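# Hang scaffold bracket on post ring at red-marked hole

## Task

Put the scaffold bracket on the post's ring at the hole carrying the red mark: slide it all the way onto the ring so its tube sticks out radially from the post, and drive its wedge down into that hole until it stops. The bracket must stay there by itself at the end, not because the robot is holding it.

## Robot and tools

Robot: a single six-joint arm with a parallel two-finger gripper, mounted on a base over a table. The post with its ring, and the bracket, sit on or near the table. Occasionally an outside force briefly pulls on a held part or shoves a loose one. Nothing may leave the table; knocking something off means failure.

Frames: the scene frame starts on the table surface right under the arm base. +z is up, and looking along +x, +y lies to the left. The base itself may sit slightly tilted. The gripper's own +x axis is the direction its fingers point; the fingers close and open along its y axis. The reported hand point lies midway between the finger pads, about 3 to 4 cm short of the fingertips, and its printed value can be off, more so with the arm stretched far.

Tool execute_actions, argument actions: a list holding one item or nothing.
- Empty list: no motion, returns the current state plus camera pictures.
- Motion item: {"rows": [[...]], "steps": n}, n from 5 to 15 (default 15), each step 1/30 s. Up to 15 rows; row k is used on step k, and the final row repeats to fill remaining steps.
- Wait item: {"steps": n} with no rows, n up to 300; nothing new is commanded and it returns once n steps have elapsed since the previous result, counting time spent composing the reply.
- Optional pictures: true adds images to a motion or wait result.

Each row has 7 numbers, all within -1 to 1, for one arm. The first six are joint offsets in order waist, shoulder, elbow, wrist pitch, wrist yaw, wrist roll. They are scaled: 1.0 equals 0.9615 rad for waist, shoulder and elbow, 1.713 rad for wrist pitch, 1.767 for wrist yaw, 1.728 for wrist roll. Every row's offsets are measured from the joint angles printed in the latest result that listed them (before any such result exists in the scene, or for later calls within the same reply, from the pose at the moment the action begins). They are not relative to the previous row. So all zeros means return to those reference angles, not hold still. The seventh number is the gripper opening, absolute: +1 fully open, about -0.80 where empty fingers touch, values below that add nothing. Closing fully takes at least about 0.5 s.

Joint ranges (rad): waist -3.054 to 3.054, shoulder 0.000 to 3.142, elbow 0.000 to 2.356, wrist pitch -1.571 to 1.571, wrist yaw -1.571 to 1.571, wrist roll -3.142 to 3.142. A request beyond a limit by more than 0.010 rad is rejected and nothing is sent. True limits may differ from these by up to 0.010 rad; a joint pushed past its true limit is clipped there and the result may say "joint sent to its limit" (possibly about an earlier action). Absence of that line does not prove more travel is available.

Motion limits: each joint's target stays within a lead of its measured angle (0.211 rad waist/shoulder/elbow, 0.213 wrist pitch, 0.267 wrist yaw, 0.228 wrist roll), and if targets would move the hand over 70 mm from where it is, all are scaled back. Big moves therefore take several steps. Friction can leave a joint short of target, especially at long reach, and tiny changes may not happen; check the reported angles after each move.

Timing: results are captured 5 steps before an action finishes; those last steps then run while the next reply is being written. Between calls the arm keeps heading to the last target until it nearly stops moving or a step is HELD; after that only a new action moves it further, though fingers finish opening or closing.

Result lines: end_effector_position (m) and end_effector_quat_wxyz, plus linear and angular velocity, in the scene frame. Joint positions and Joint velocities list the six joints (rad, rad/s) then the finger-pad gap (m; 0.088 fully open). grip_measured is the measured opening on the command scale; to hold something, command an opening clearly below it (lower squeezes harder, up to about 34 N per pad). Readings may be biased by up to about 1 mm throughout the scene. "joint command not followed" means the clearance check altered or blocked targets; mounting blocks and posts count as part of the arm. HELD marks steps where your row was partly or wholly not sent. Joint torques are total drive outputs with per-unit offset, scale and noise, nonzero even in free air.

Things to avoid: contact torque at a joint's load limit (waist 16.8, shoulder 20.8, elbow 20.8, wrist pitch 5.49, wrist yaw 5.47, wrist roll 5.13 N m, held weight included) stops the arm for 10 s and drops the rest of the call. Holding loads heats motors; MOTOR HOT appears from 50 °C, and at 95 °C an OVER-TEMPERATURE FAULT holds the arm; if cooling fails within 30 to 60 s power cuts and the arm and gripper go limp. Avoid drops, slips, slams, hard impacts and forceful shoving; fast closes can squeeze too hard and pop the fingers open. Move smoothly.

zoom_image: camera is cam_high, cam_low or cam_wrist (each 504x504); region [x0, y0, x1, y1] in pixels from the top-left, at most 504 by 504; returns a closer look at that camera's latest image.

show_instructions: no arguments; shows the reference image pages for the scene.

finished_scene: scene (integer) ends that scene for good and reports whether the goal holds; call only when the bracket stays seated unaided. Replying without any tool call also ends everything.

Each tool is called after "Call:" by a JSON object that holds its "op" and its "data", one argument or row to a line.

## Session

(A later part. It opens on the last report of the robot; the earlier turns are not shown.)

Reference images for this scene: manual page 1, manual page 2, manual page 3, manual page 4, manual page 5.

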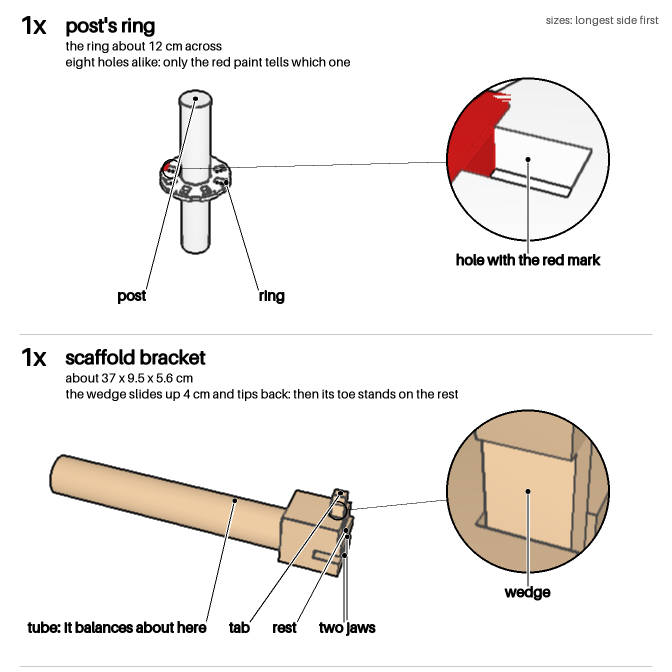

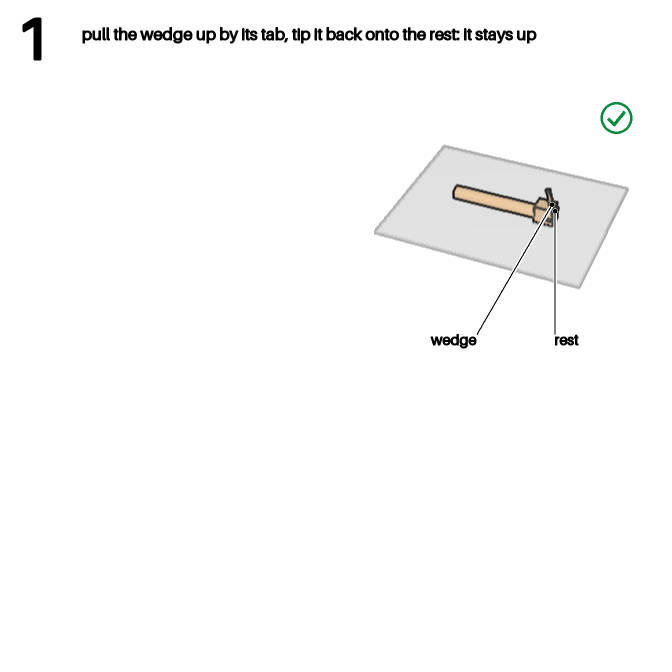

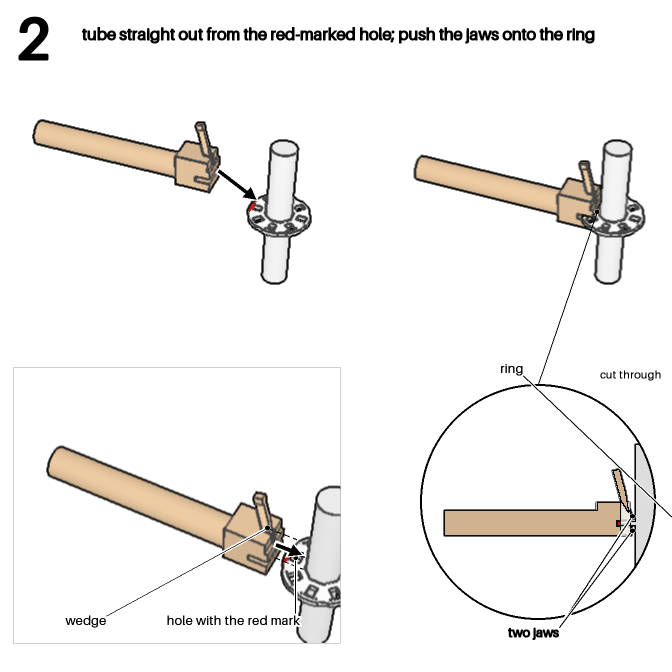

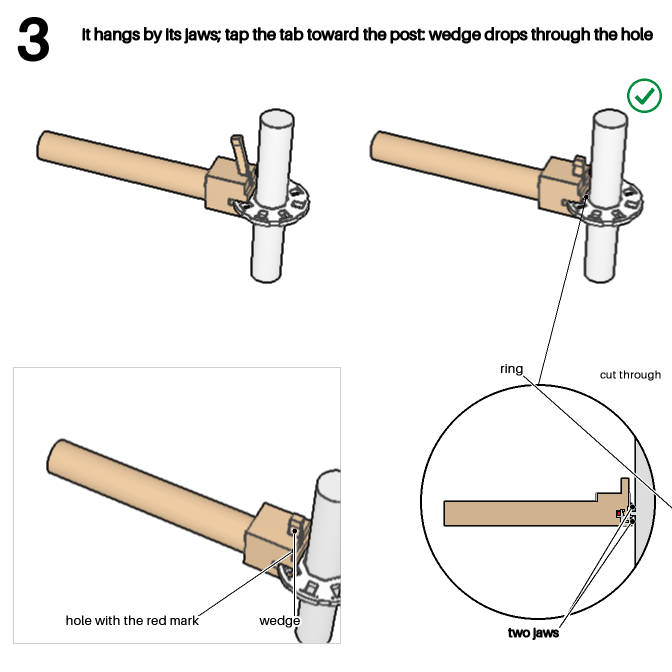

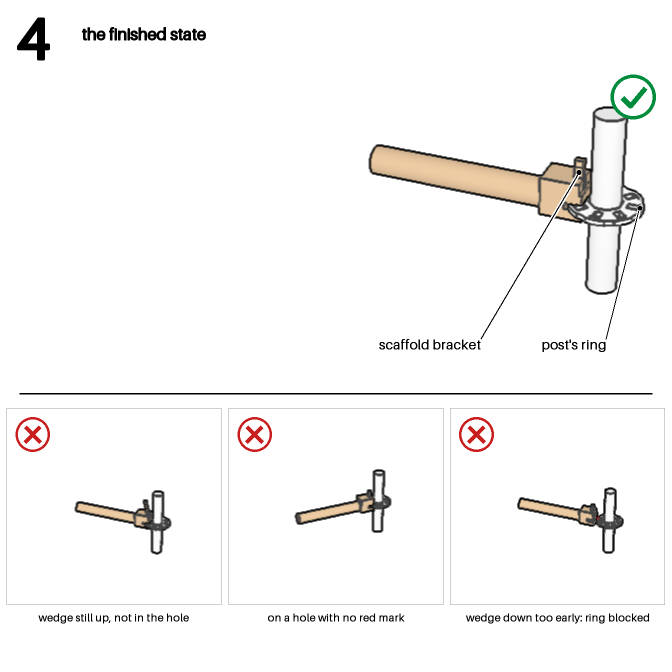

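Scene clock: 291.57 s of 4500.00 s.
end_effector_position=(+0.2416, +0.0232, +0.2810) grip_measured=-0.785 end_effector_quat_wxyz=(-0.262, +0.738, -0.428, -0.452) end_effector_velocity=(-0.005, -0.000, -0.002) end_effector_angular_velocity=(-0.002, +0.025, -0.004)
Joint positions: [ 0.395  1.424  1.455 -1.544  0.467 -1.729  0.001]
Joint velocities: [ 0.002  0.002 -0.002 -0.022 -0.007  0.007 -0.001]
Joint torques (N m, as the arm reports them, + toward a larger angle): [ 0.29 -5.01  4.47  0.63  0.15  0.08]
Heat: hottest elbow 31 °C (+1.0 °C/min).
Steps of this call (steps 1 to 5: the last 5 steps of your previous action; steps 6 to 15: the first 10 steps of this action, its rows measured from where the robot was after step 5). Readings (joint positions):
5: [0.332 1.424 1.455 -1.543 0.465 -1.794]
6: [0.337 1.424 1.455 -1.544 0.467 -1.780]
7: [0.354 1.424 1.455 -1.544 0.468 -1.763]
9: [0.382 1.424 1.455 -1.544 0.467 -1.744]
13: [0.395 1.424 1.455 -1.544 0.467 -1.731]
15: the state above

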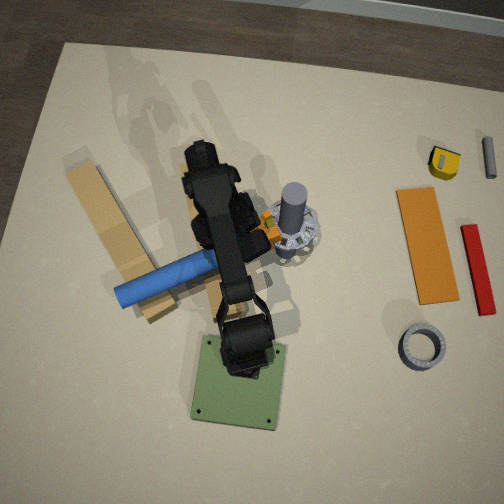

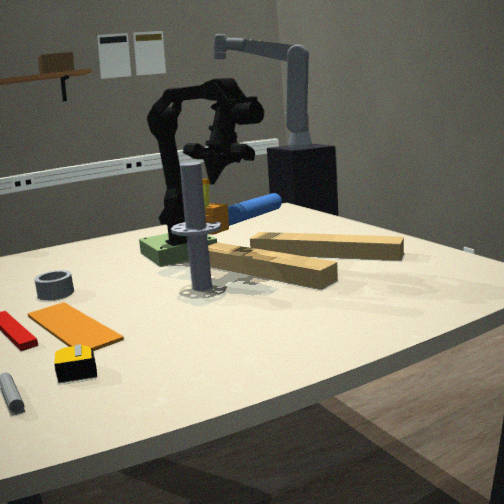

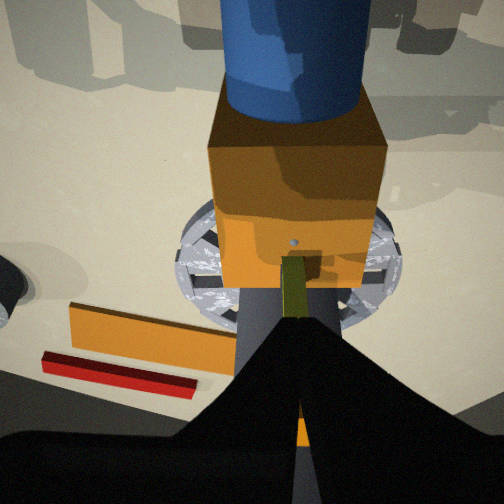

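Call:
{"op": "execute_actions", "data": {
  "actions": [
    {"rows": [[0,0,-0.06,0.028,0,0,-1]], "steps": 15}
  ]
}}

Call:
{"op": "execute_actions", "data": {
  "actions": [
    {"rows": [[-0.06,0,0,0,0,-0.033,-1]], "steps": 15}
  ]
}}

Call:
{"op": "execute_actions", "data": {
  "actions": [
    {"rows": [[-0.035,0,0,0,0,-0.02,-1]], "steps": 12}
  ]
}}

Call:
{"op": "execute_actions", "data": {
  "actions": [
    {"rows": [[0.06,0,0,0,0,0.033,-1]], "steps": 15}
  ]
}}

Call:
{"op": "execute_actions", "data": {
  "actions": [
    {"steps": 10}
  ],
  "pictures": true
}}

Call:
{"op": "zoom_image", "data": {
  "camera": "cam_low",
  "region": [150,100,310,260]
}}

Scene clock: 292.17 s of 4500.00 s.
end_effector_position=(+0.2436, +0.0242, +0.2694) grip_measured=-0.785 end_effector_quat_wxyz=(-0.261, +0.737, -0.429, -0.453) end_effector_velocity=(-0.003, -0.002, -0.001) end_effector_angular_velocity=(+0.003, +0.012, -0.000)
Joint positions: [ 0.396  1.424  1.407 -1.5    0.467 -1.727  0.001]
Joint velocities: [-0.007 -0.007 -0.007 -0.007 -0.007 -0.007  0.   ]
Joint torques (N m, as the arm reports them, + toward a larger angle): [-0.12 -4.79  3.78  0.79  0.21 -0.06]
Heat: hottest elbow 31 °C (+1.0 °C/min).
Steps of this call (steps 1 to 5: the last 5 steps of your previous action; steps 6 to 8: the robot went on to your last target; steps 9 to 18: the first 10 steps of this action). Readings (joint positions):
9: [0.396 1.424 1.449 -1.535 0.467 -1.727]
10: [0.396 1.422 1.438 -1.522 0.467 -1.727]
12: [0.396 1.423 1.420 -1.510 0.467 -1.727]
16: [0.396 1.424 1.407 -1.502 0.467 -1.727]
18: the state above

Scene clock: 292.67 s of 4500.00 s.
end_effector_position=(+0.2448, +0.0111, +0.2691) grip_measured=-0.785 end_effector_quat_wxyz=(-0.255, +0.732, -0.436, -0.458) end_effector_velocity=(-0.003, -0.002, -0.002) end_effector_angular_velocity=(-0.001, +0.023, +0.013)
Joint positions: [ 0.342  1.424  1.406 -1.498  0.465 -1.781  0.001]
Joint velocities: [-0.007 -0.002 -0.007 -0.007 -0.007 -0.022 -0.   ]
Joint torques (N m, as the arm reports them, + toward a larger angle): [-0.31 -5.    4.5   0.54  0.3  -0.1 ]
Heat: hottest elbow 31 °C (+1.0 °C/min).
Steps of this call (steps 1 to 5: the last 5 steps of your previous action; steps 6 to 15: the first 10 steps of this action, its rows measured from where the robot was after step 5). Readings (joint positions):
5: [0.396 1.424 1.406 -1.499 0.467 -1.727]
6: [0.391 1.424 1.406 -1.499 0.466 -1.740]
7: [0.377 1.424 1.406 -1.499 0.465 -1.754]
9: [0.353 1.424 1.406 -1.499 0.465 -1.768]
13: [0.342 1.424 1.406 -1.498 0.465 -1.779]
15: the state above

Scene clock: 293.07 s of 4500.00 s.
end_effector_position=(+0.2450, +0.0035, +0.2691) grip_measured=-0.785 end_effector_quat_wxyz=(-0.250, +0.729, -0.440, -0.461) end_effector_velocity=(-0.002, -0.004, -0.001) end_effector_angular_velocity=(-0.002, +0.024, +0.016)
Joint positions: [ 0.311  1.424  1.406 -1.498  0.465 -1.812  0.001]
Joint velocities: [-0.017 -0.002 -0.002 -0.007 -0.007 -0.037 -0.   ]
Joint torques (N m, as the arm reports them, + toward a larger angle): [-0.26 -5.02  4.57  0.56  0.24 -0.07]
Heat: hottest elbow 31 °C (+0.0 °C/min).
Steps of this call (steps 1 to 5: the last 5 steps of your previous action; steps 6 to 12: the first 7 steps of this action, its rows measured from where the robot was after step 5). Readings (joint positions):
5: [0.341 1.424 1.406 -1.498 0.465 -1.782]
6: [0.339 1.424 1.406 -1.499 0.465 -1.790]
7: [0.331 1.424 1.406 -1.499 0.465 -1.798]
9: [0.317 1.424 1.406 -1.499 0.465 -1.807]
12: the state above

Scene clock: 293.57 s of 4500.00 s.
end_effector_position=(+0.2445, +0.0165, +0.2692) grip_measured=-0.785 end_effector_quat_wxyz=(-0.256, +0.735, -0.433, -0.456) end_effector_velocity=(-0.003, +0.001, -0.002) end_effector_angular_velocity=(+0.004, +0.011, -0.004)
Joint positions: [ 0.365  1.424  1.406 -1.498  0.467 -1.761  0.001]
Joint velocities: [ 0.002 -0.002 -0.007 -0.007 -0.007  0.007 -0.   ]
Joint torques (N m, as the arm reports them, + toward a larger angle): [ 0.27 -4.98  4.49  0.57  0.14  0.05]
Heat: hottest elbow 31 °C (+0.0 °C/min).
Steps of this call (steps 1 to 5: the last 5 steps of your previous action; steps 6 to 15: the first 10 steps of this action, its rows measured from where the robot was after step 5). Readings (joint positions):
5: [0.311 1.424 1.406 -1.498 0.465 -1.814]
6: [0.316 1.424 1.406 -1.498 0.466 -1.803]
7: [0.329 1.424 1.406 -1.498 0.466 -1.789]
9: [0.353 1.424 1.406 -1.498 0.467 -1.773]
13: [0.364 1.424 1.406 -1.498 0.467 -1.762]
15: the state above

Scene clock: 293.90 s of 4500.00 s.
end_effector_position=(+0.2445, +0.0167, +0.2692) grip_measured=-0.785 end_effector_quat_wxyz=(-0.257, +0.735, -0.433, -0.455) end_effector_velocity=(-0.005, -0.005, +0.001) end_effector_angular_velocity=(-0.014, +0.017, -0.001)
Joint positions: [ 0.366  1.424  1.406 -1.498  0.467 -1.759  0.001]
Joint velocities: [-0.007 -0.007 -0.002 -0.022  0.007 -0.007 -0.   ]
Joint torques (N m, as the arm reports them, + toward a larger angle): [ 0.24 -5.02  4.54  0.59  0.14  0.04]
Heat: hottest elbow 31 °C (+0.0 °C/min).
Kept back: nothing.
Steps of this call (steps 1 to 5: the last 5 steps of your previous action; steps 6 to 10: the robot went on to your last target). Readings (joint positions):
1: [0.365 1.424 1.406 -1.498 0.467 -1.760]
2: [0.365 1.424 1.406 -1.498 0.467 -1.760]
4: [0.365 1.424 1.406 -1.498 0.467 -1.759]
8: [0.366 1.424 1.406 -1.498 0.467 -1.759]
10: the state above

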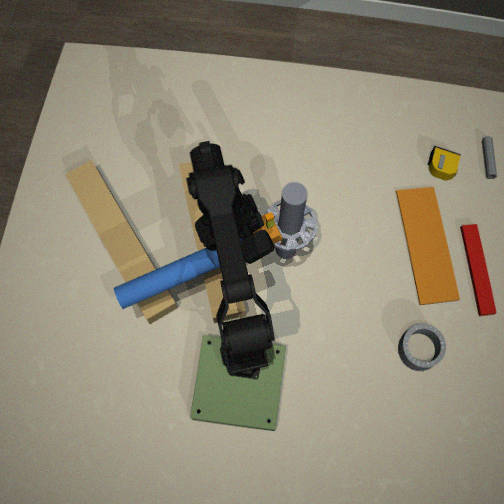

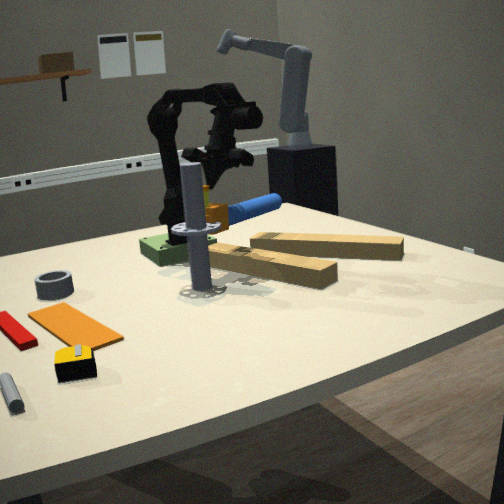

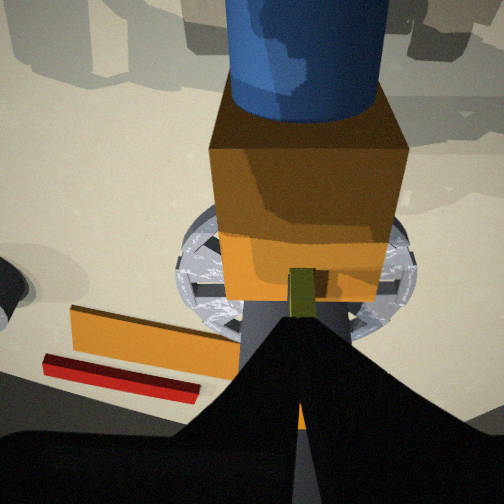

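Region (150, 100, 310, 260) of cam_low's 504x504 image, scaled by 3.150, with more detail than that image has.

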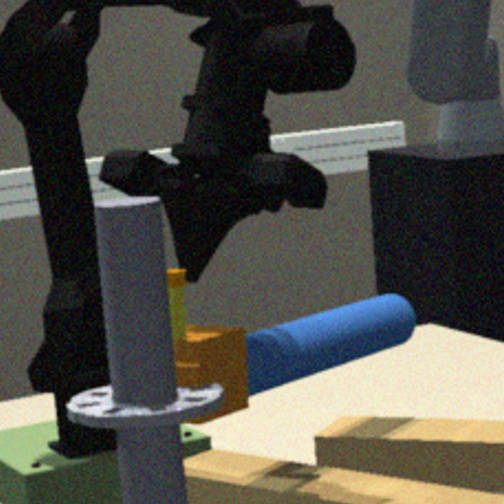

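Call:
{"op": "execute_actions", "data": {
  "actions": [
    {"rows": [[0.03,0,0.09,-0.035,0,0,-1]], "steps": 15}
  ]
}}

Call:
{"op": "execute_actions", "data": {
  "actions": [
    {"rows": [[0.05,0,0,0,-0.27,1,0.6]], "steps": 15}
  ]
}}

Call:
{"op": "execute_actions", "data": {
  "actions": [
    {"rows": [[0,0,0,0,0,1,0.6]], "steps": 15}
  ]
}}

Call:
{"op": "execute_actions", "data": {
  "actions": [
    {"rows": [[0,0,0,0,0,0,0.6]], "steps": 15}
  ]
}}

Scene clock: 294.87 s of 4500.00 s.
end_effector_position=(+0.2432, +0.0227, +0.2887) grip_measured=-0.785 end_effector_quat_wxyz=(-0.259, +0.744, -0.419, -0.452) end_effector_velocity=(-0.009, +0.000, -0.001) end_effector_angular_velocity=(+0.007, +0.040, +0.011)
Joint positions: [ 0.391  1.423  1.484 -1.554  0.467 -1.759  0.001]
Joint velocities: [ 0.002 -0.007 -0.002 -0.037 -0.022 -0.007 -0.   ]
Joint torques (N m, as the arm reports them, + toward a larger angle): [ 0.26 -4.94  5.28  0.41  0.21 -0.02]
Heat: hottest elbow 31 °C (+0.0 °C/min).
Steps of this call (steps 1 to 15: the robot went on to your last target; steps 16 to 19: nothing new was sent; steps 20 to 29: the first 10 steps of this action). Readings (joint positions):
20: [0.368 1.424 1.417 -1.511 0.467 -1.759]
21: [0.375 1.427 1.434 -1.527 0.467 -1.759]
23: [0.386 1.427 1.464 -1.539 0.467 -1.759]
27: [0.391 1.423 1.484 -1.552 0.467 -1.759]
29: the state above

Scene clock: 295.37 s of 4500.00 s.
end_effector_position=(+0.2156, +0.0949, +0.2728) grip_measured=+0.172 end_effector_quat_wxyz=(+0.537, -0.505, +0.481, +0.475) end_effector_velocity=(-0.010, +0.033, -0.000) end_effector_angular_velocity=(+0.386, +0.122, -1.940)
Joint positions: [ 0.439  1.423  1.485 -1.557  0.012 -1.112  0.047]
Joint velocities: [ 0.002 -0.002 -0.002  0.022 -0.227  1.971  0.175]
Joint torques (N m, as the arm reports them, + toward a larger angle): [ 0.   -4.89  4.48  0.79 -0.27  0.08]
Heat: hottest elbow 31 °C (+0.0 °C/min).
Steps of this call (steps 1 to 5: the last 5 steps of your previous action; steps 6 to 15: the first 10 steps of this action, its rows measured from where the robot was after step 5). Readings (joint positions):
5: [0.392 1.423 1.485 -1.555 0.467 -1.759]
6: [0.393 1.423 1.485 -1.557 0.419 -1.707]
7: [0.403 1.423 1.485 -1.557 0.334 -1.639]
9: [0.426 1.423 1.485 -1.557 0.177 -1.507]
13: [0.439 1.423 1.485 -1.557 0.033 -1.244]
15: the state above

Scene clock: 295.87 s of 4500.00 s.
end_effector_position=(+0.2146, +0.0972, +0.2728) grip_measured=+0.600 end_effector_quat_wxyz=(+0.711, -0.184, +0.649, +0.197) end_effector_velocity=(-0.001, +0.004, -0.001) end_effector_angular_velocity=(+0.179, +0.087, -1.973)
Joint positions: [ 0.439  1.423  1.485 -1.557 -0.005 -0.124  0.068]
Joint velocities: [ 0.002 -0.002 -0.007  0.007 -0.022  1.985 -0.   ]
Joint torques (N m, as the arm reports them, + toward a larger angle): [-0.03 -5.03  4.51  0.71 -0.07  0.05]
Heat: hottest elbow 31 °C (+0.0 °C/min).
Steps of this call (steps 1 to 5: the last 5 steps of your previous action; steps 6 to 15: the first 10 steps of this action, its rows measured from where the robot was after step 5). Readings (joint positions):
5: [0.439 1.423 1.485 -1.557 -0.004 -0.783]
6: [0.439 1.423 1.485 -1.557 -0.005 -0.717]
7: [0.439 1.423 1.485 -1.557 -0.005 -0.651]
9: [0.439 1.423 1.485 -1.557 -0.005 -0.519]
13: [0.439 1.423 1.485 -1.557 -0.005 -0.256]
15: the state above

Scene clock: 296.37 s of 4500.00 s.
end_effector_position=(+0.2146, +0.0971, +0.2728) grip_measured=+0.600 end_effector_quat_wxyz=(+0.732, -0.064, +0.673, +0.086) end_effector_velocity=(-0.002, -0.000, +0.002) end_effector_angular_velocity=(+0.008, +0.001, -0.009)
Joint positions: [ 0.438  1.423  1.485 -1.557 -0.005  0.208  0.068]
Joint velocities: [-0.002 -0.007  0.002 -0.007 -0.007  0.007  0.   ]
Joint torques (N m, as the arm reports them, + toward a larger angle): [-0.01 -5.01  4.56  0.72 -0.06 -0.09]
Heat: hottest elbow 31 °C (+0.0 °C/min).
Steps of this call (steps 1 to 5: the last 5 steps of your previous action; steps 6 to 15: the first 10 steps of this action, its rows measured from where the robot was after step 5). Readings (joint positions):
5: [0.439 1.423 1.485 -1.557 -0.005 0.205]
6: [0.438 1.423 1.485 -1.557 -0.005 0.221]
7: [0.438 1.423 1.485 -1.557 -0.005 0.216]
9: [0.438 1.423 1.485 -1.557 -0.005 0.211]
13: [0.438 1.423 1.485 -1.557 -0.005 0.208]
15: the state above

Call:
{"op": "execute_actions", "data": {
  "actions": [
    {"rows": [[0,-0.022,-0.204,0.064,-0.006,0.713,0.6]], "steps": 15}
  ]
}}

Call:
{"op": "execute_actions", "data": {
  "actions": [
    {"steps": 14}
  ]
}}

Call:
{"op": "execute_actions", "data": {
  "actions": [
    {"rows": [[0,0.086,-0.12,0.053,0,0,0.6]], "steps": 15}
  ]
}}

Call:
{"op": "execute_actions", "data": {
  "actions": [
    {"rows": [[0,0,0,0,0,0,-0.8]], "steps": 15}
  ]
}}

Call:
{"op": "execute_actions", "data": {
  "actions": [
    {"steps": 10}
  ],
  "pictures": true
}}

Call:
{"op": "zoom_image", "data": {
  "camera": "cam_low",
  "region": [150,100,310,260]
}}

Scene clock: 297.13 s of 4500.00 s.
end_effector_position=(+0.2062, +0.0945, +0.2294) grip_measured=+0.600 end_effector_quat_wxyz=(+0.695, +0.159, +0.687, -0.143) end_effector_velocity=(+0.003, +0.002, +0.002) end_effector_angular_velocity=(+0.051, +0.012, -1.972)
Joint positions: [ 0.439  1.408  1.299 -1.453 -0.012  0.853  0.068]
Joint velocities: [-0.002 -0.012 -0.002  0.022 -0.007  1.971 -0.   ]
Joint torques (N m, as the arm reports them, + toward a larger angle): [-0.13 -5.47  3.85  0.69 -0.19  0.06]
Heat: hottest elbow 31 °C (+0.0 °C/min).
Steps of this call (steps 1 to 5: the last 5 steps of your previous action; steps 6 to 13: the robot went on to your last target; steps 14 to 23: the first 10 steps of this action). Readings (joint positions):
14: [0.439 1.417 1.459 -1.528 -0.005 0.258]
15: [0.439 1.405 1.416 -1.497 -0.007 0.326]
17: [0.439 1.402 1.346 -1.483 -0.010 0.458]
21: [0.439 1.409 1.299 -1.458 -0.012 0.721]
23: the state above

Scene clock: 297.60 s of 4500.00 s.
end_effector_position=(+0.2064, +0.0947, +0.2292) grip_measured=+0.600 end_effector_quat_wxyz=(+0.621, +0.350, +0.618, -0.332) end_effector_velocity=(-0.007, -0.003, +0.001) end_effector_angular_velocity=(-0.004, +0.034, -0.127)
Joint positions: [ 0.439  1.407  1.298 -1.45  -0.012  1.428  0.068]
Joint velocities: [-0.002 -0.002  0.002 -0.037 -0.007  0.125 -0.   ]
Joint torques (N m, as the arm reports them, + toward a larger angle): [-0.11 -5.54  3.79  0.74 -0.15  0.05]
Heat: hottest elbow 31 °C (+0.0 °C/min).
Kept back: nothing.
Steps of this call (steps 1 to 5: the last 5 steps of your previous action; steps 6 to 14: the robot went on to your last target). Readings (joint positions):
1: [0.439 1.408 1.299 -1.452 -0.012 0.919]
2: [0.439 1.407 1.298 -1.452 -0.012 0.985]
4: [0.439 1.407 1.298 -1.451 -0.012 1.116]
8: [0.439 1.407 1.298 -1.450 -0.012 1.347]
14: the state above

Scene clock: 297.93 s of 4500.00 s.
end_effector_position=(+0.2066, +0.0948, +0.1836) grip_measured=+0.600 end_effector_quat_wxyz=(+0.597, +0.320, +0.640, -0.363) end_effector_velocity=(+0.006, +0.004, +0.001) end_effector_angular_velocity=(+0.026, -0.039, +0.009)
Joint positions: [ 0.439  1.491  1.185 -1.364 -0.012  1.43   0.068]
Joint velocities: [ 0.002 -0.012 -0.002  0.037 -0.007 -0.007 -0.   ]
Joint torques (N m, as the arm reports them, + toward a larger angle): [-0.06 -5.56  4.17  0.43 -0.01 -0.06]
Heat: hottest elbow 31 °C (+0.0 °C/min).
Steps of this call (steps 1 to 10: the first 10 steps of this action). Readings (joint positions):
1: [0.439 1.414 1.283 -1.433 -0.012 1.430]
2: [0.439 1.421 1.263 -1.405 -0.012 1.430]
4: [0.439 1.456 1.224 -1.382 -0.012 1.430]
8: [0.439 1.491 1.186 -1.369 -0.012 1.430]
10: the state above

Scene clock: 298.43 s of 4500.00 s.
end_effector_position=(+0.2062, +0.0946, +0.1836) grip_measured=+0.237 end_effector_quat_wxyz=(+0.597, +0.319, +0.640, -0.364) end_effector_velocity=(-0.003, +0.001, +0.000) end_effector_angular_velocity=(+0.019, +0.016, +0.013)
Joint positions: [ 0.439  1.491  1.185 -1.366 -0.012  1.431  0.051]
Joint velocities: [-0.007 -0.002 -0.002 -0.007 -0.022 -0.022 -0.   ]
Joint torques (N m, as the arm reports them, + toward a larger angle): [-0.03 -5.48  4.47  0.55 -0.05 -0.03]
Heat: hottest elbow 31 °C (+0.0 °C/min).
Steps of this call (steps 1 to 5: the last 5 steps of your previous action; steps 6 to 15: the first 10 steps of this action, its rows measured from where the robot was after step 5). Readings (joint positions):
5: [0.439 1.491 1.185 -1.363 -0.012 1.430]
6: [0.439 1.491 1.185 -1.363 -0.012 1.430]
7: [0.439 1.491 1.185 -1.363 -0.012 1.430]
9: [0.439 1.491 1.185 -1.366 -0.012 1.430]
13: [0.439 1.491 1.185 -1.366 -0.012 1.431]
15: the state above

Scene clock: 298.77 s of 4500.00 s.
end_effector_position=(+0.2062, +0.0946, +0.1836) grip_measured=+0.237 end_effector_quat_wxyz=(+0.597, +0.319, +0.640, -0.364) end_effector_velocity=(-0.005, -0.002, -0.001) end_effector_angular_velocity=(-0.005, +0.027, -0.010)
Joint positions: [ 0.439  1.491  1.185 -1.366 -0.012  1.431  0.051]
Joint velocities: [-0.002  0.002 -0.002 -0.022 -0.007  0.007 -0.   ]
Joint torques (N m, as the arm reports them, + toward a larger angle): [-0.05 -5.44  4.48  0.55 -0.05 -0.02]
Heat: hottest elbow 31 °C (+0.0 °C/min).
Kept back: nothing.
Steps of this call (steps 1 to 5: the last 5 steps of your previous action; steps 6 to 10: the robot went on to your last target). Readings (joint positions):
1: [0.439 1.491 1.185 -1.366 -0.012 1.431]
2: [0.439 1.491 1.185 -1.366 -0.012 1.431]
4: [0.439 1.491 1.185 -1.366 -0.012 1.431]
8: [0.439 1.491 1.185 -1.366 -0.012 1.431]
10: the state above

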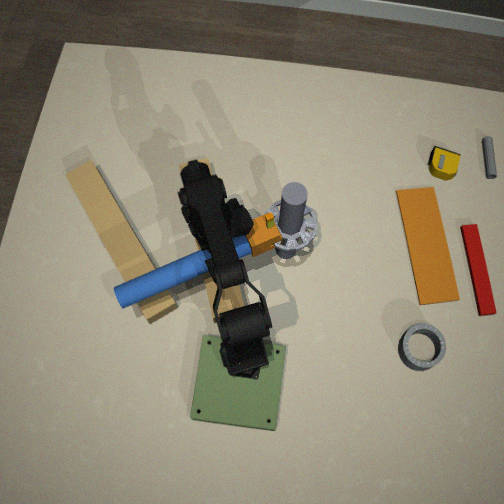

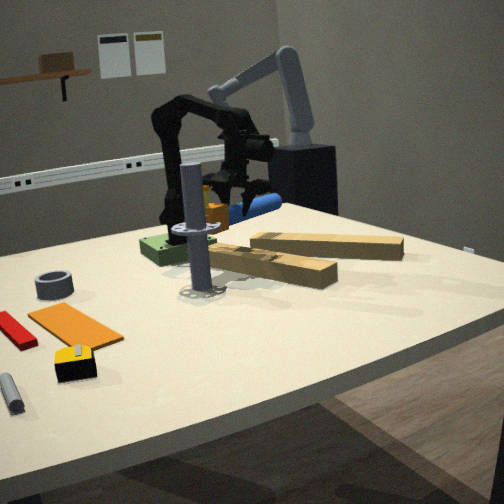

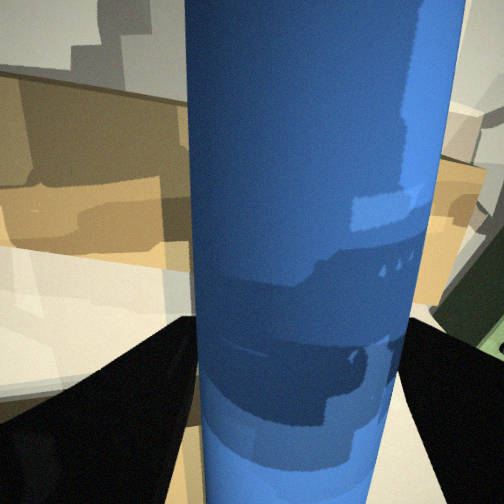

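Region (150, 100, 310, 260) of cam_low's 504x504 image, scaled by 3.150, with more detail than that image has.

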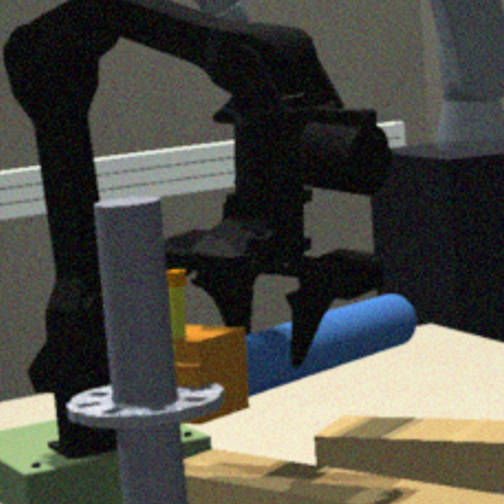

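Call:
{"op": "execute_actions", "data": {
  "actions": []
}}

Call:
{"op": "zoom_image", "data": {
  "camera": "cam_low",
  "region": [150, 100, 310, 260]
}}

Scene clock: 299.47 s of 4500.00 s.
end_effector_position=(+0.2062, +0.0946, +0.1836) grip_measured=+0.237 end_effector_quat_wxyz=(+0.597, +0.319, +0.640, -0.364) end_effector_velocity=(-0.002, -0.000, +0.000) end_effector_angular_velocity=(+0.004, +0.010, +0.004)
Joint positions: [ 0.439  1.491  1.185 -1.366 -0.012  1.431  0.051]
Joint velocities: [-0.002 -0.002 -0.002 -0.007 -0.007 -0.007 -0.   ]
Joint torques (N m, as the arm reports them, + toward a larger angle): [-0.07 -5.39  4.4   0.54 -0.04 -0.01]
Heat: hottest elbow 31 °C (+0.0 °C/min).
Kept back: nothing.
Steps of this call (steps 1 to 15: the robot went on to your last target; steps 16 to 21: nothing new was sent). Readings (joint positions):
1: [0.439 1.491 1.185 -1.366 -0.012 1.431]
2: [0.439 1.491 1.185 -1.366 -0.012 1.431]
4: [0.439 1.491 1.185 -1.366 -0.012 1.431]
8: [0.439 1.491 1.185 -1.366 -0.012 1.431]
21: the state above
The arm was judged still, so your last target was given up. Only a new action makes it travel on or press farther. Fingers that are still opening or closing keep moving.

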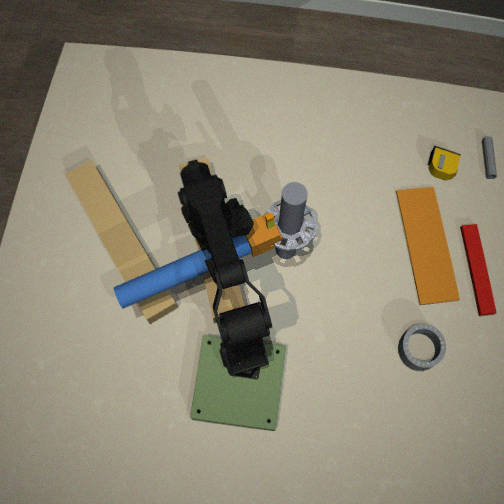

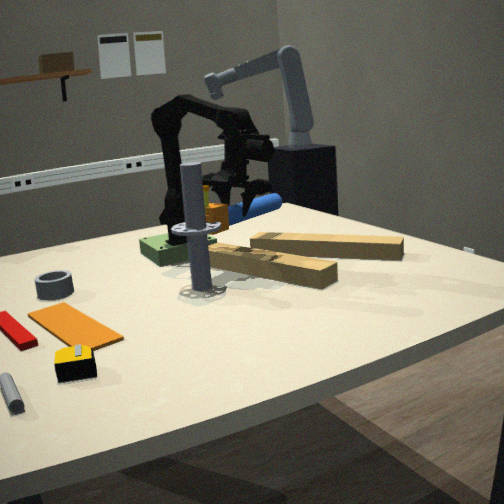

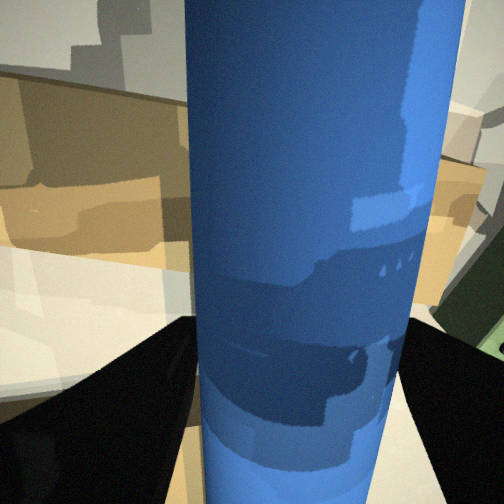

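Region (150, 100, 310, 260) of cam_low's 504x504 image, scaled by 3.150, with more detail than that image has.

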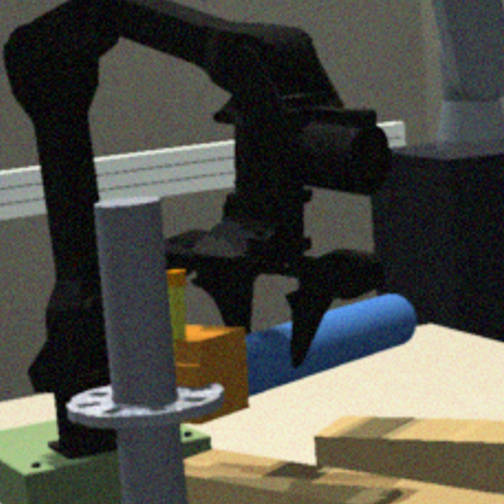

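Call:
{"op": "show_instructions", "data": {

}}

Reference images for this scene: manual page 1, manual page 2, manual page 3, manual page 4, manual page 5.

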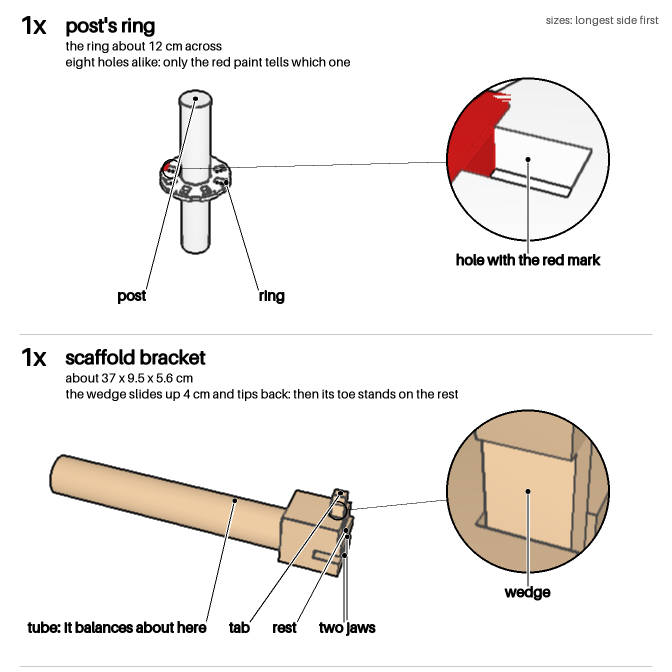

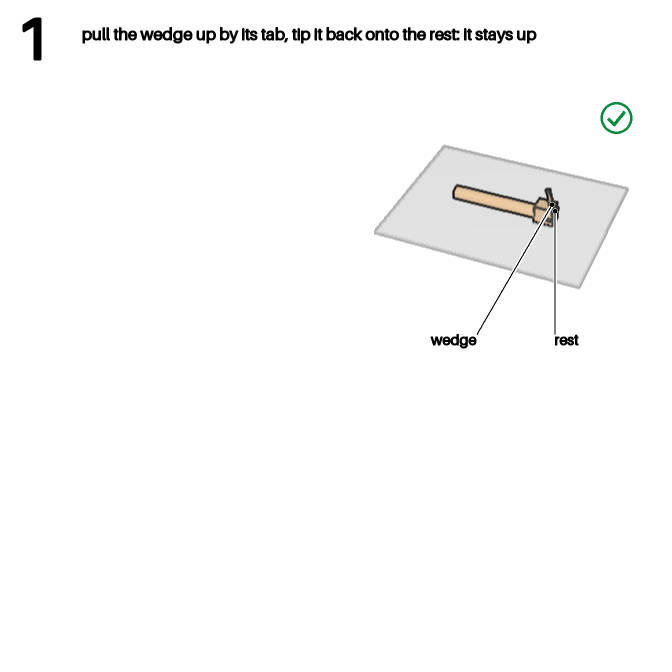

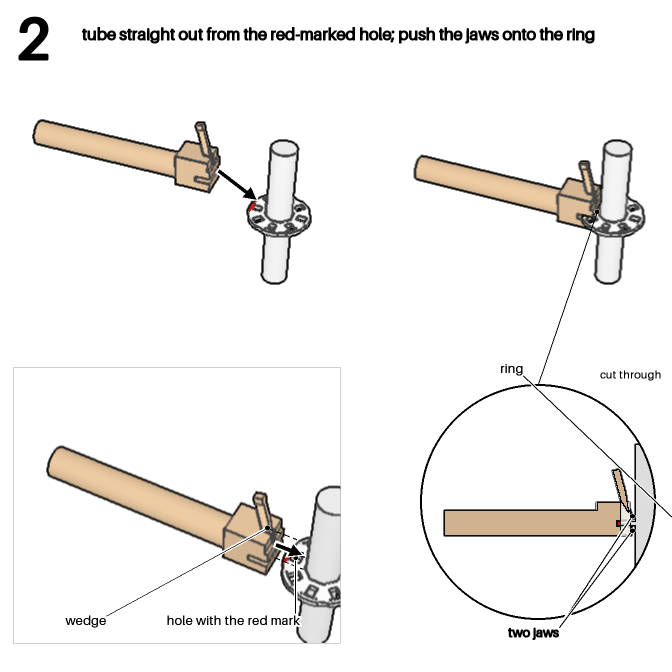

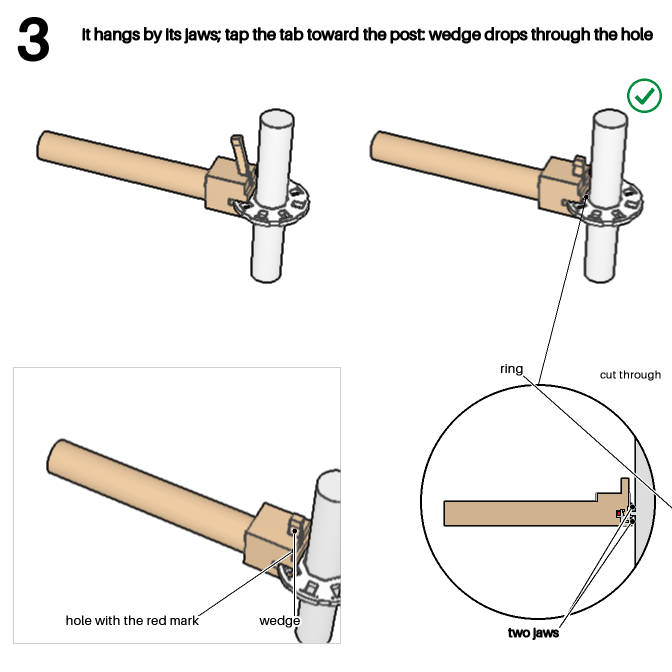

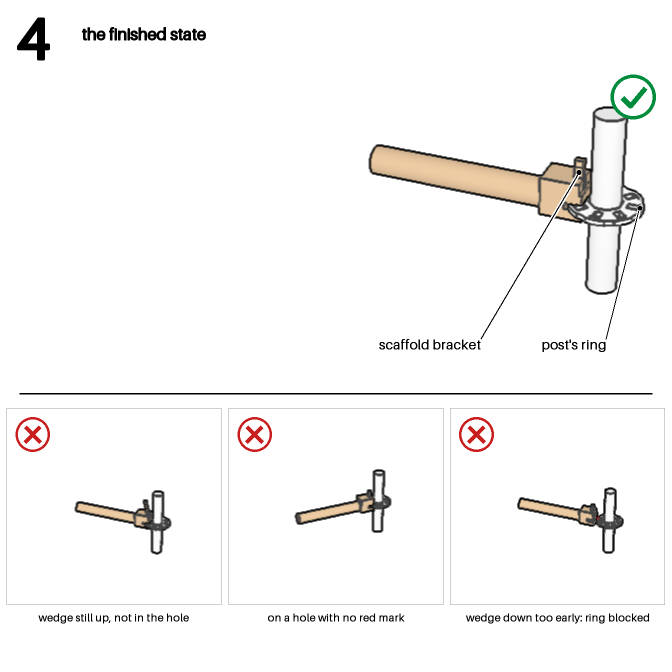

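Call:
{"op": "execute_actions", "data": {
  "actions": [
    {"rows": [[0.02,0,0,0,-0.025,0.011,-0.8]], "steps": 15}
  ],
  "pictures": true
}}

Call:
{"op": "zoom_image", "data": {
  "camera": "cam_low",
  "region": [150, 100, 310, 260]
}}

Scene clock: 300.03 s of 4500.00 s.
end_effector_position=(+0.2062, +0.0947, +0.1836) grip_measured=+0.237 end_effector_quat_wxyz=(+0.596, +0.320, +0.640, -0.365) end_effector_velocity=(+0.002, +0.001, +0.001) end_effector_angular_velocity=(+0.012, -0.008, +0.004)
Joint positions: [ 0.44   1.491  1.185 -1.366 -0.012  1.434  0.051]
Joint velocities: [-0.002 -0.002  0.002  0.007 -0.007 -0.007 -0.   ]
Joint torques (N m, as the arm reports them, + toward a larger angle): [ 1.85 -5.45  4.47  0.3  -1.9   0.48]
Heat: hottest elbow 31 °C (+0.0 °C/min).
Steps of this call (steps 1 to 7: nothing new was sent; steps 8 to 17: the first 10 steps of this action). Readings (joint positions):
8: [0.439 1.491 1.185 -1.366 -0.012 1.431]
9: [0.439 1.491 1.185 -1.366 -0.012 1.431]
11: [0.439 1.491 1.185 -1.366 -0.012 1.433]
15: [0.440 1.491 1.185 -1.366 -0.012 1.434]
17: the state above

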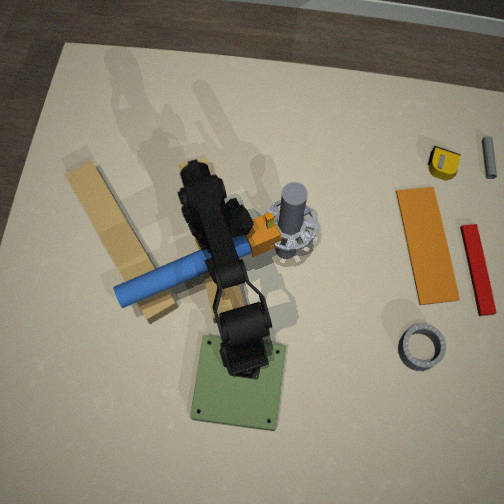

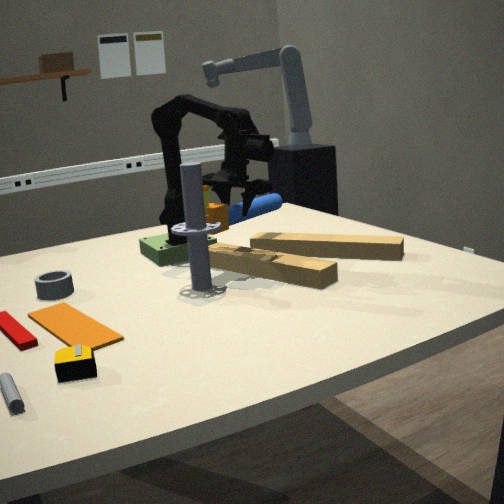

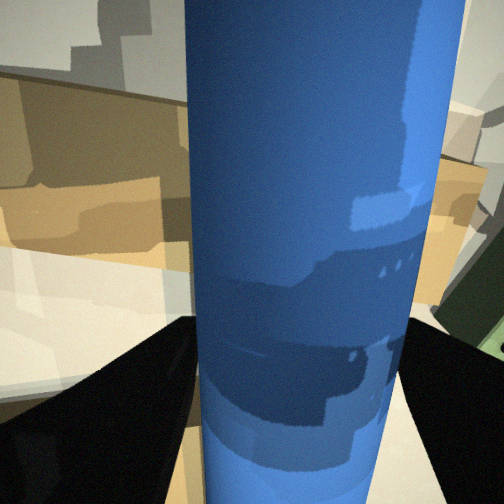

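Region (150, 100, 310, 260) of cam_low's 504x504 image, scaled by 3.150, with more detail than that image has.

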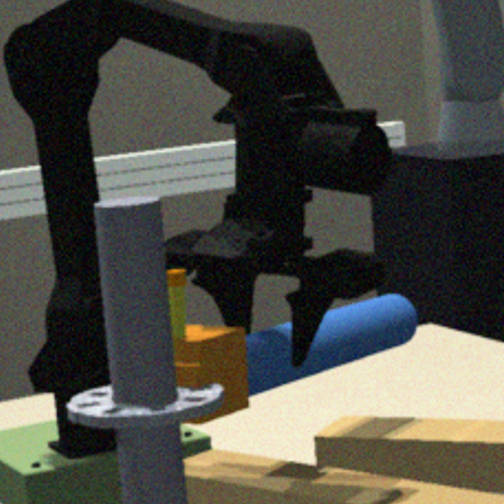

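Didn't move; larger step.

Call:
{"op": "execute_actions", "data": {
  "actions": [
    {"rows": [[0.04,0,0,0,-0.045,0.022,-0.8]], "steps": 15}
  ]
}}

Call:
{"op": "execute_actions", "data": {
  "actions": [
    {"steps": 10}
  ],
  "pictures": true
}}

Call:
{"op": "zoom_image", "data": {
  "camera": "cam_low",
  "region": [150, 100, 310, 260]
}}

Scene clock: 300.53 s of 4500.00 s.
end_effector_position=(+0.2040, +0.1010, +0.1834) grip_measured=+0.233 end_effector_quat_wxyz=(+0.585, +0.333, +0.642, -0.367) end_effector_velocity=(-0.003, +0.002, +0.000) end_effector_angular_velocity=(+0.019, +0.016, +0.018)
Joint positions: [ 0.451  1.492  1.185 -1.363 -0.039  1.468  0.05 ]
Joint velocities: [-0.002 -0.002 -0.002 -0.007 -0.022 -0.022 -0.   ]
Joint torques (N m, as the arm reports them, + toward a larger angle): [ 2.7  -5.49  4.43  0.09 -2.33  0.08]
Heat: hottest elbow 31 °C (+0.0 °C/min).
Steps of this call (steps 1 to 5: the last 5 steps of your previous action; steps 6 to 15: the first 10 steps of this action). Readings (joint positions):
6: [0.440 1.491 1.185 -1.365 -0.014 1.441]
7: [0.442 1.491 1.185 -1.363 -0.019 1.452]
9: [0.450 1.491 1.185 -1.363 -0.040 1.467]
13: [0.451 1.492 1.185 -1.363 -0.039 1.468]
15: the state above

Scene clock: 300.87 s of 4500.00 s.
end_effector_position=(+0.2040, +0.1010, +0.1834) grip_measured=+0.233 end_effector_quat_wxyz=(+0.585, +0.333, +0.642, -0.367) end_effector_velocity=(-0.002, -0.000, -0.001) end_effector_angular_velocity=(+0.001, +0.014, -0.010)
Joint positions: [ 0.451  1.492  1.185 -1.363 -0.039  1.469  0.05 ]
Joint velocities: [-0.002  0.002 -0.002 -0.007 -0.007  0.007 -0.   ]
Joint torques (N m, as the arm reports them, + toward a larger angle): [ 2.68 -5.49  4.53  0.07 -2.32  0.12]
Heat: hottest elbow 31 °C (+0.0 °C/min).
Kept back: nothing.
Steps of this call (steps 1 to 5: the last 5 steps of your previous action; steps 6 to 10: the robot went on to your last target). Readings (joint positions):
1: [0.451 1.492 1.185 -1.363 -0.039 1.468]
2: [0.451 1.492 1.185 -1.363 -0.039 1.468]
4: [0.451 1.492 1.185 -1.363 -0.039 1.468]
8: [0.451 1.492 1.185 -1.363 -0.039 1.469]
10: the state above

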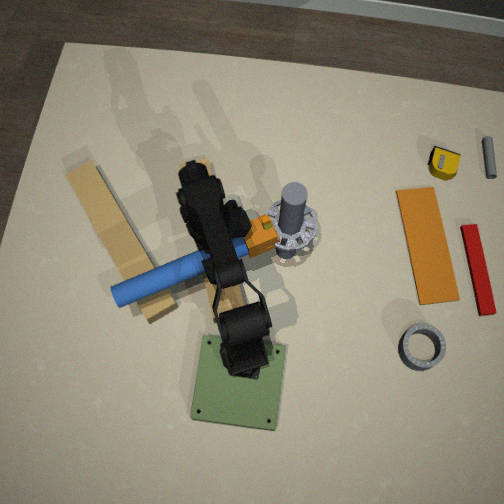

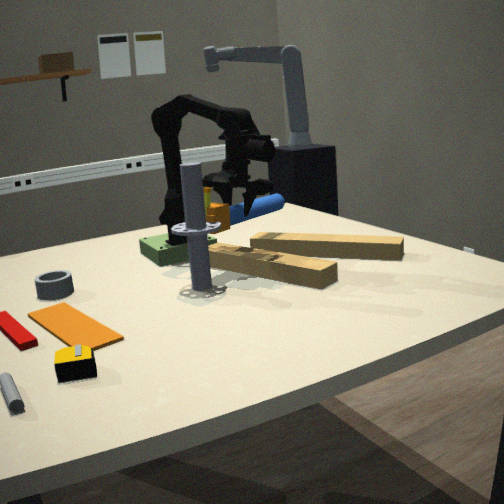

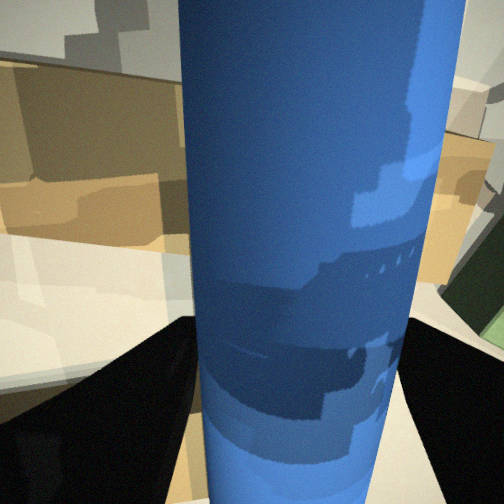

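Region (150, 100, 310, 260) of cam_low's 504x504 image, scaled by 3.150, with more detail than that image has.

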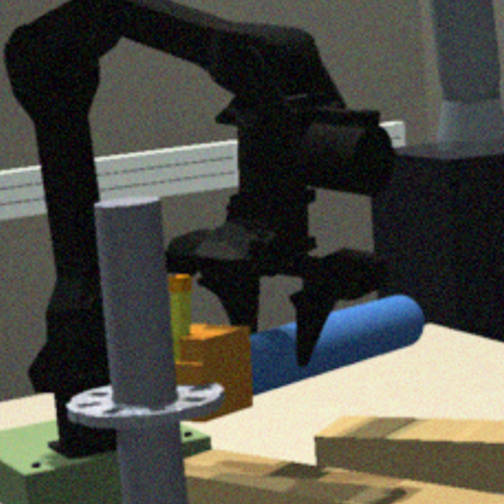

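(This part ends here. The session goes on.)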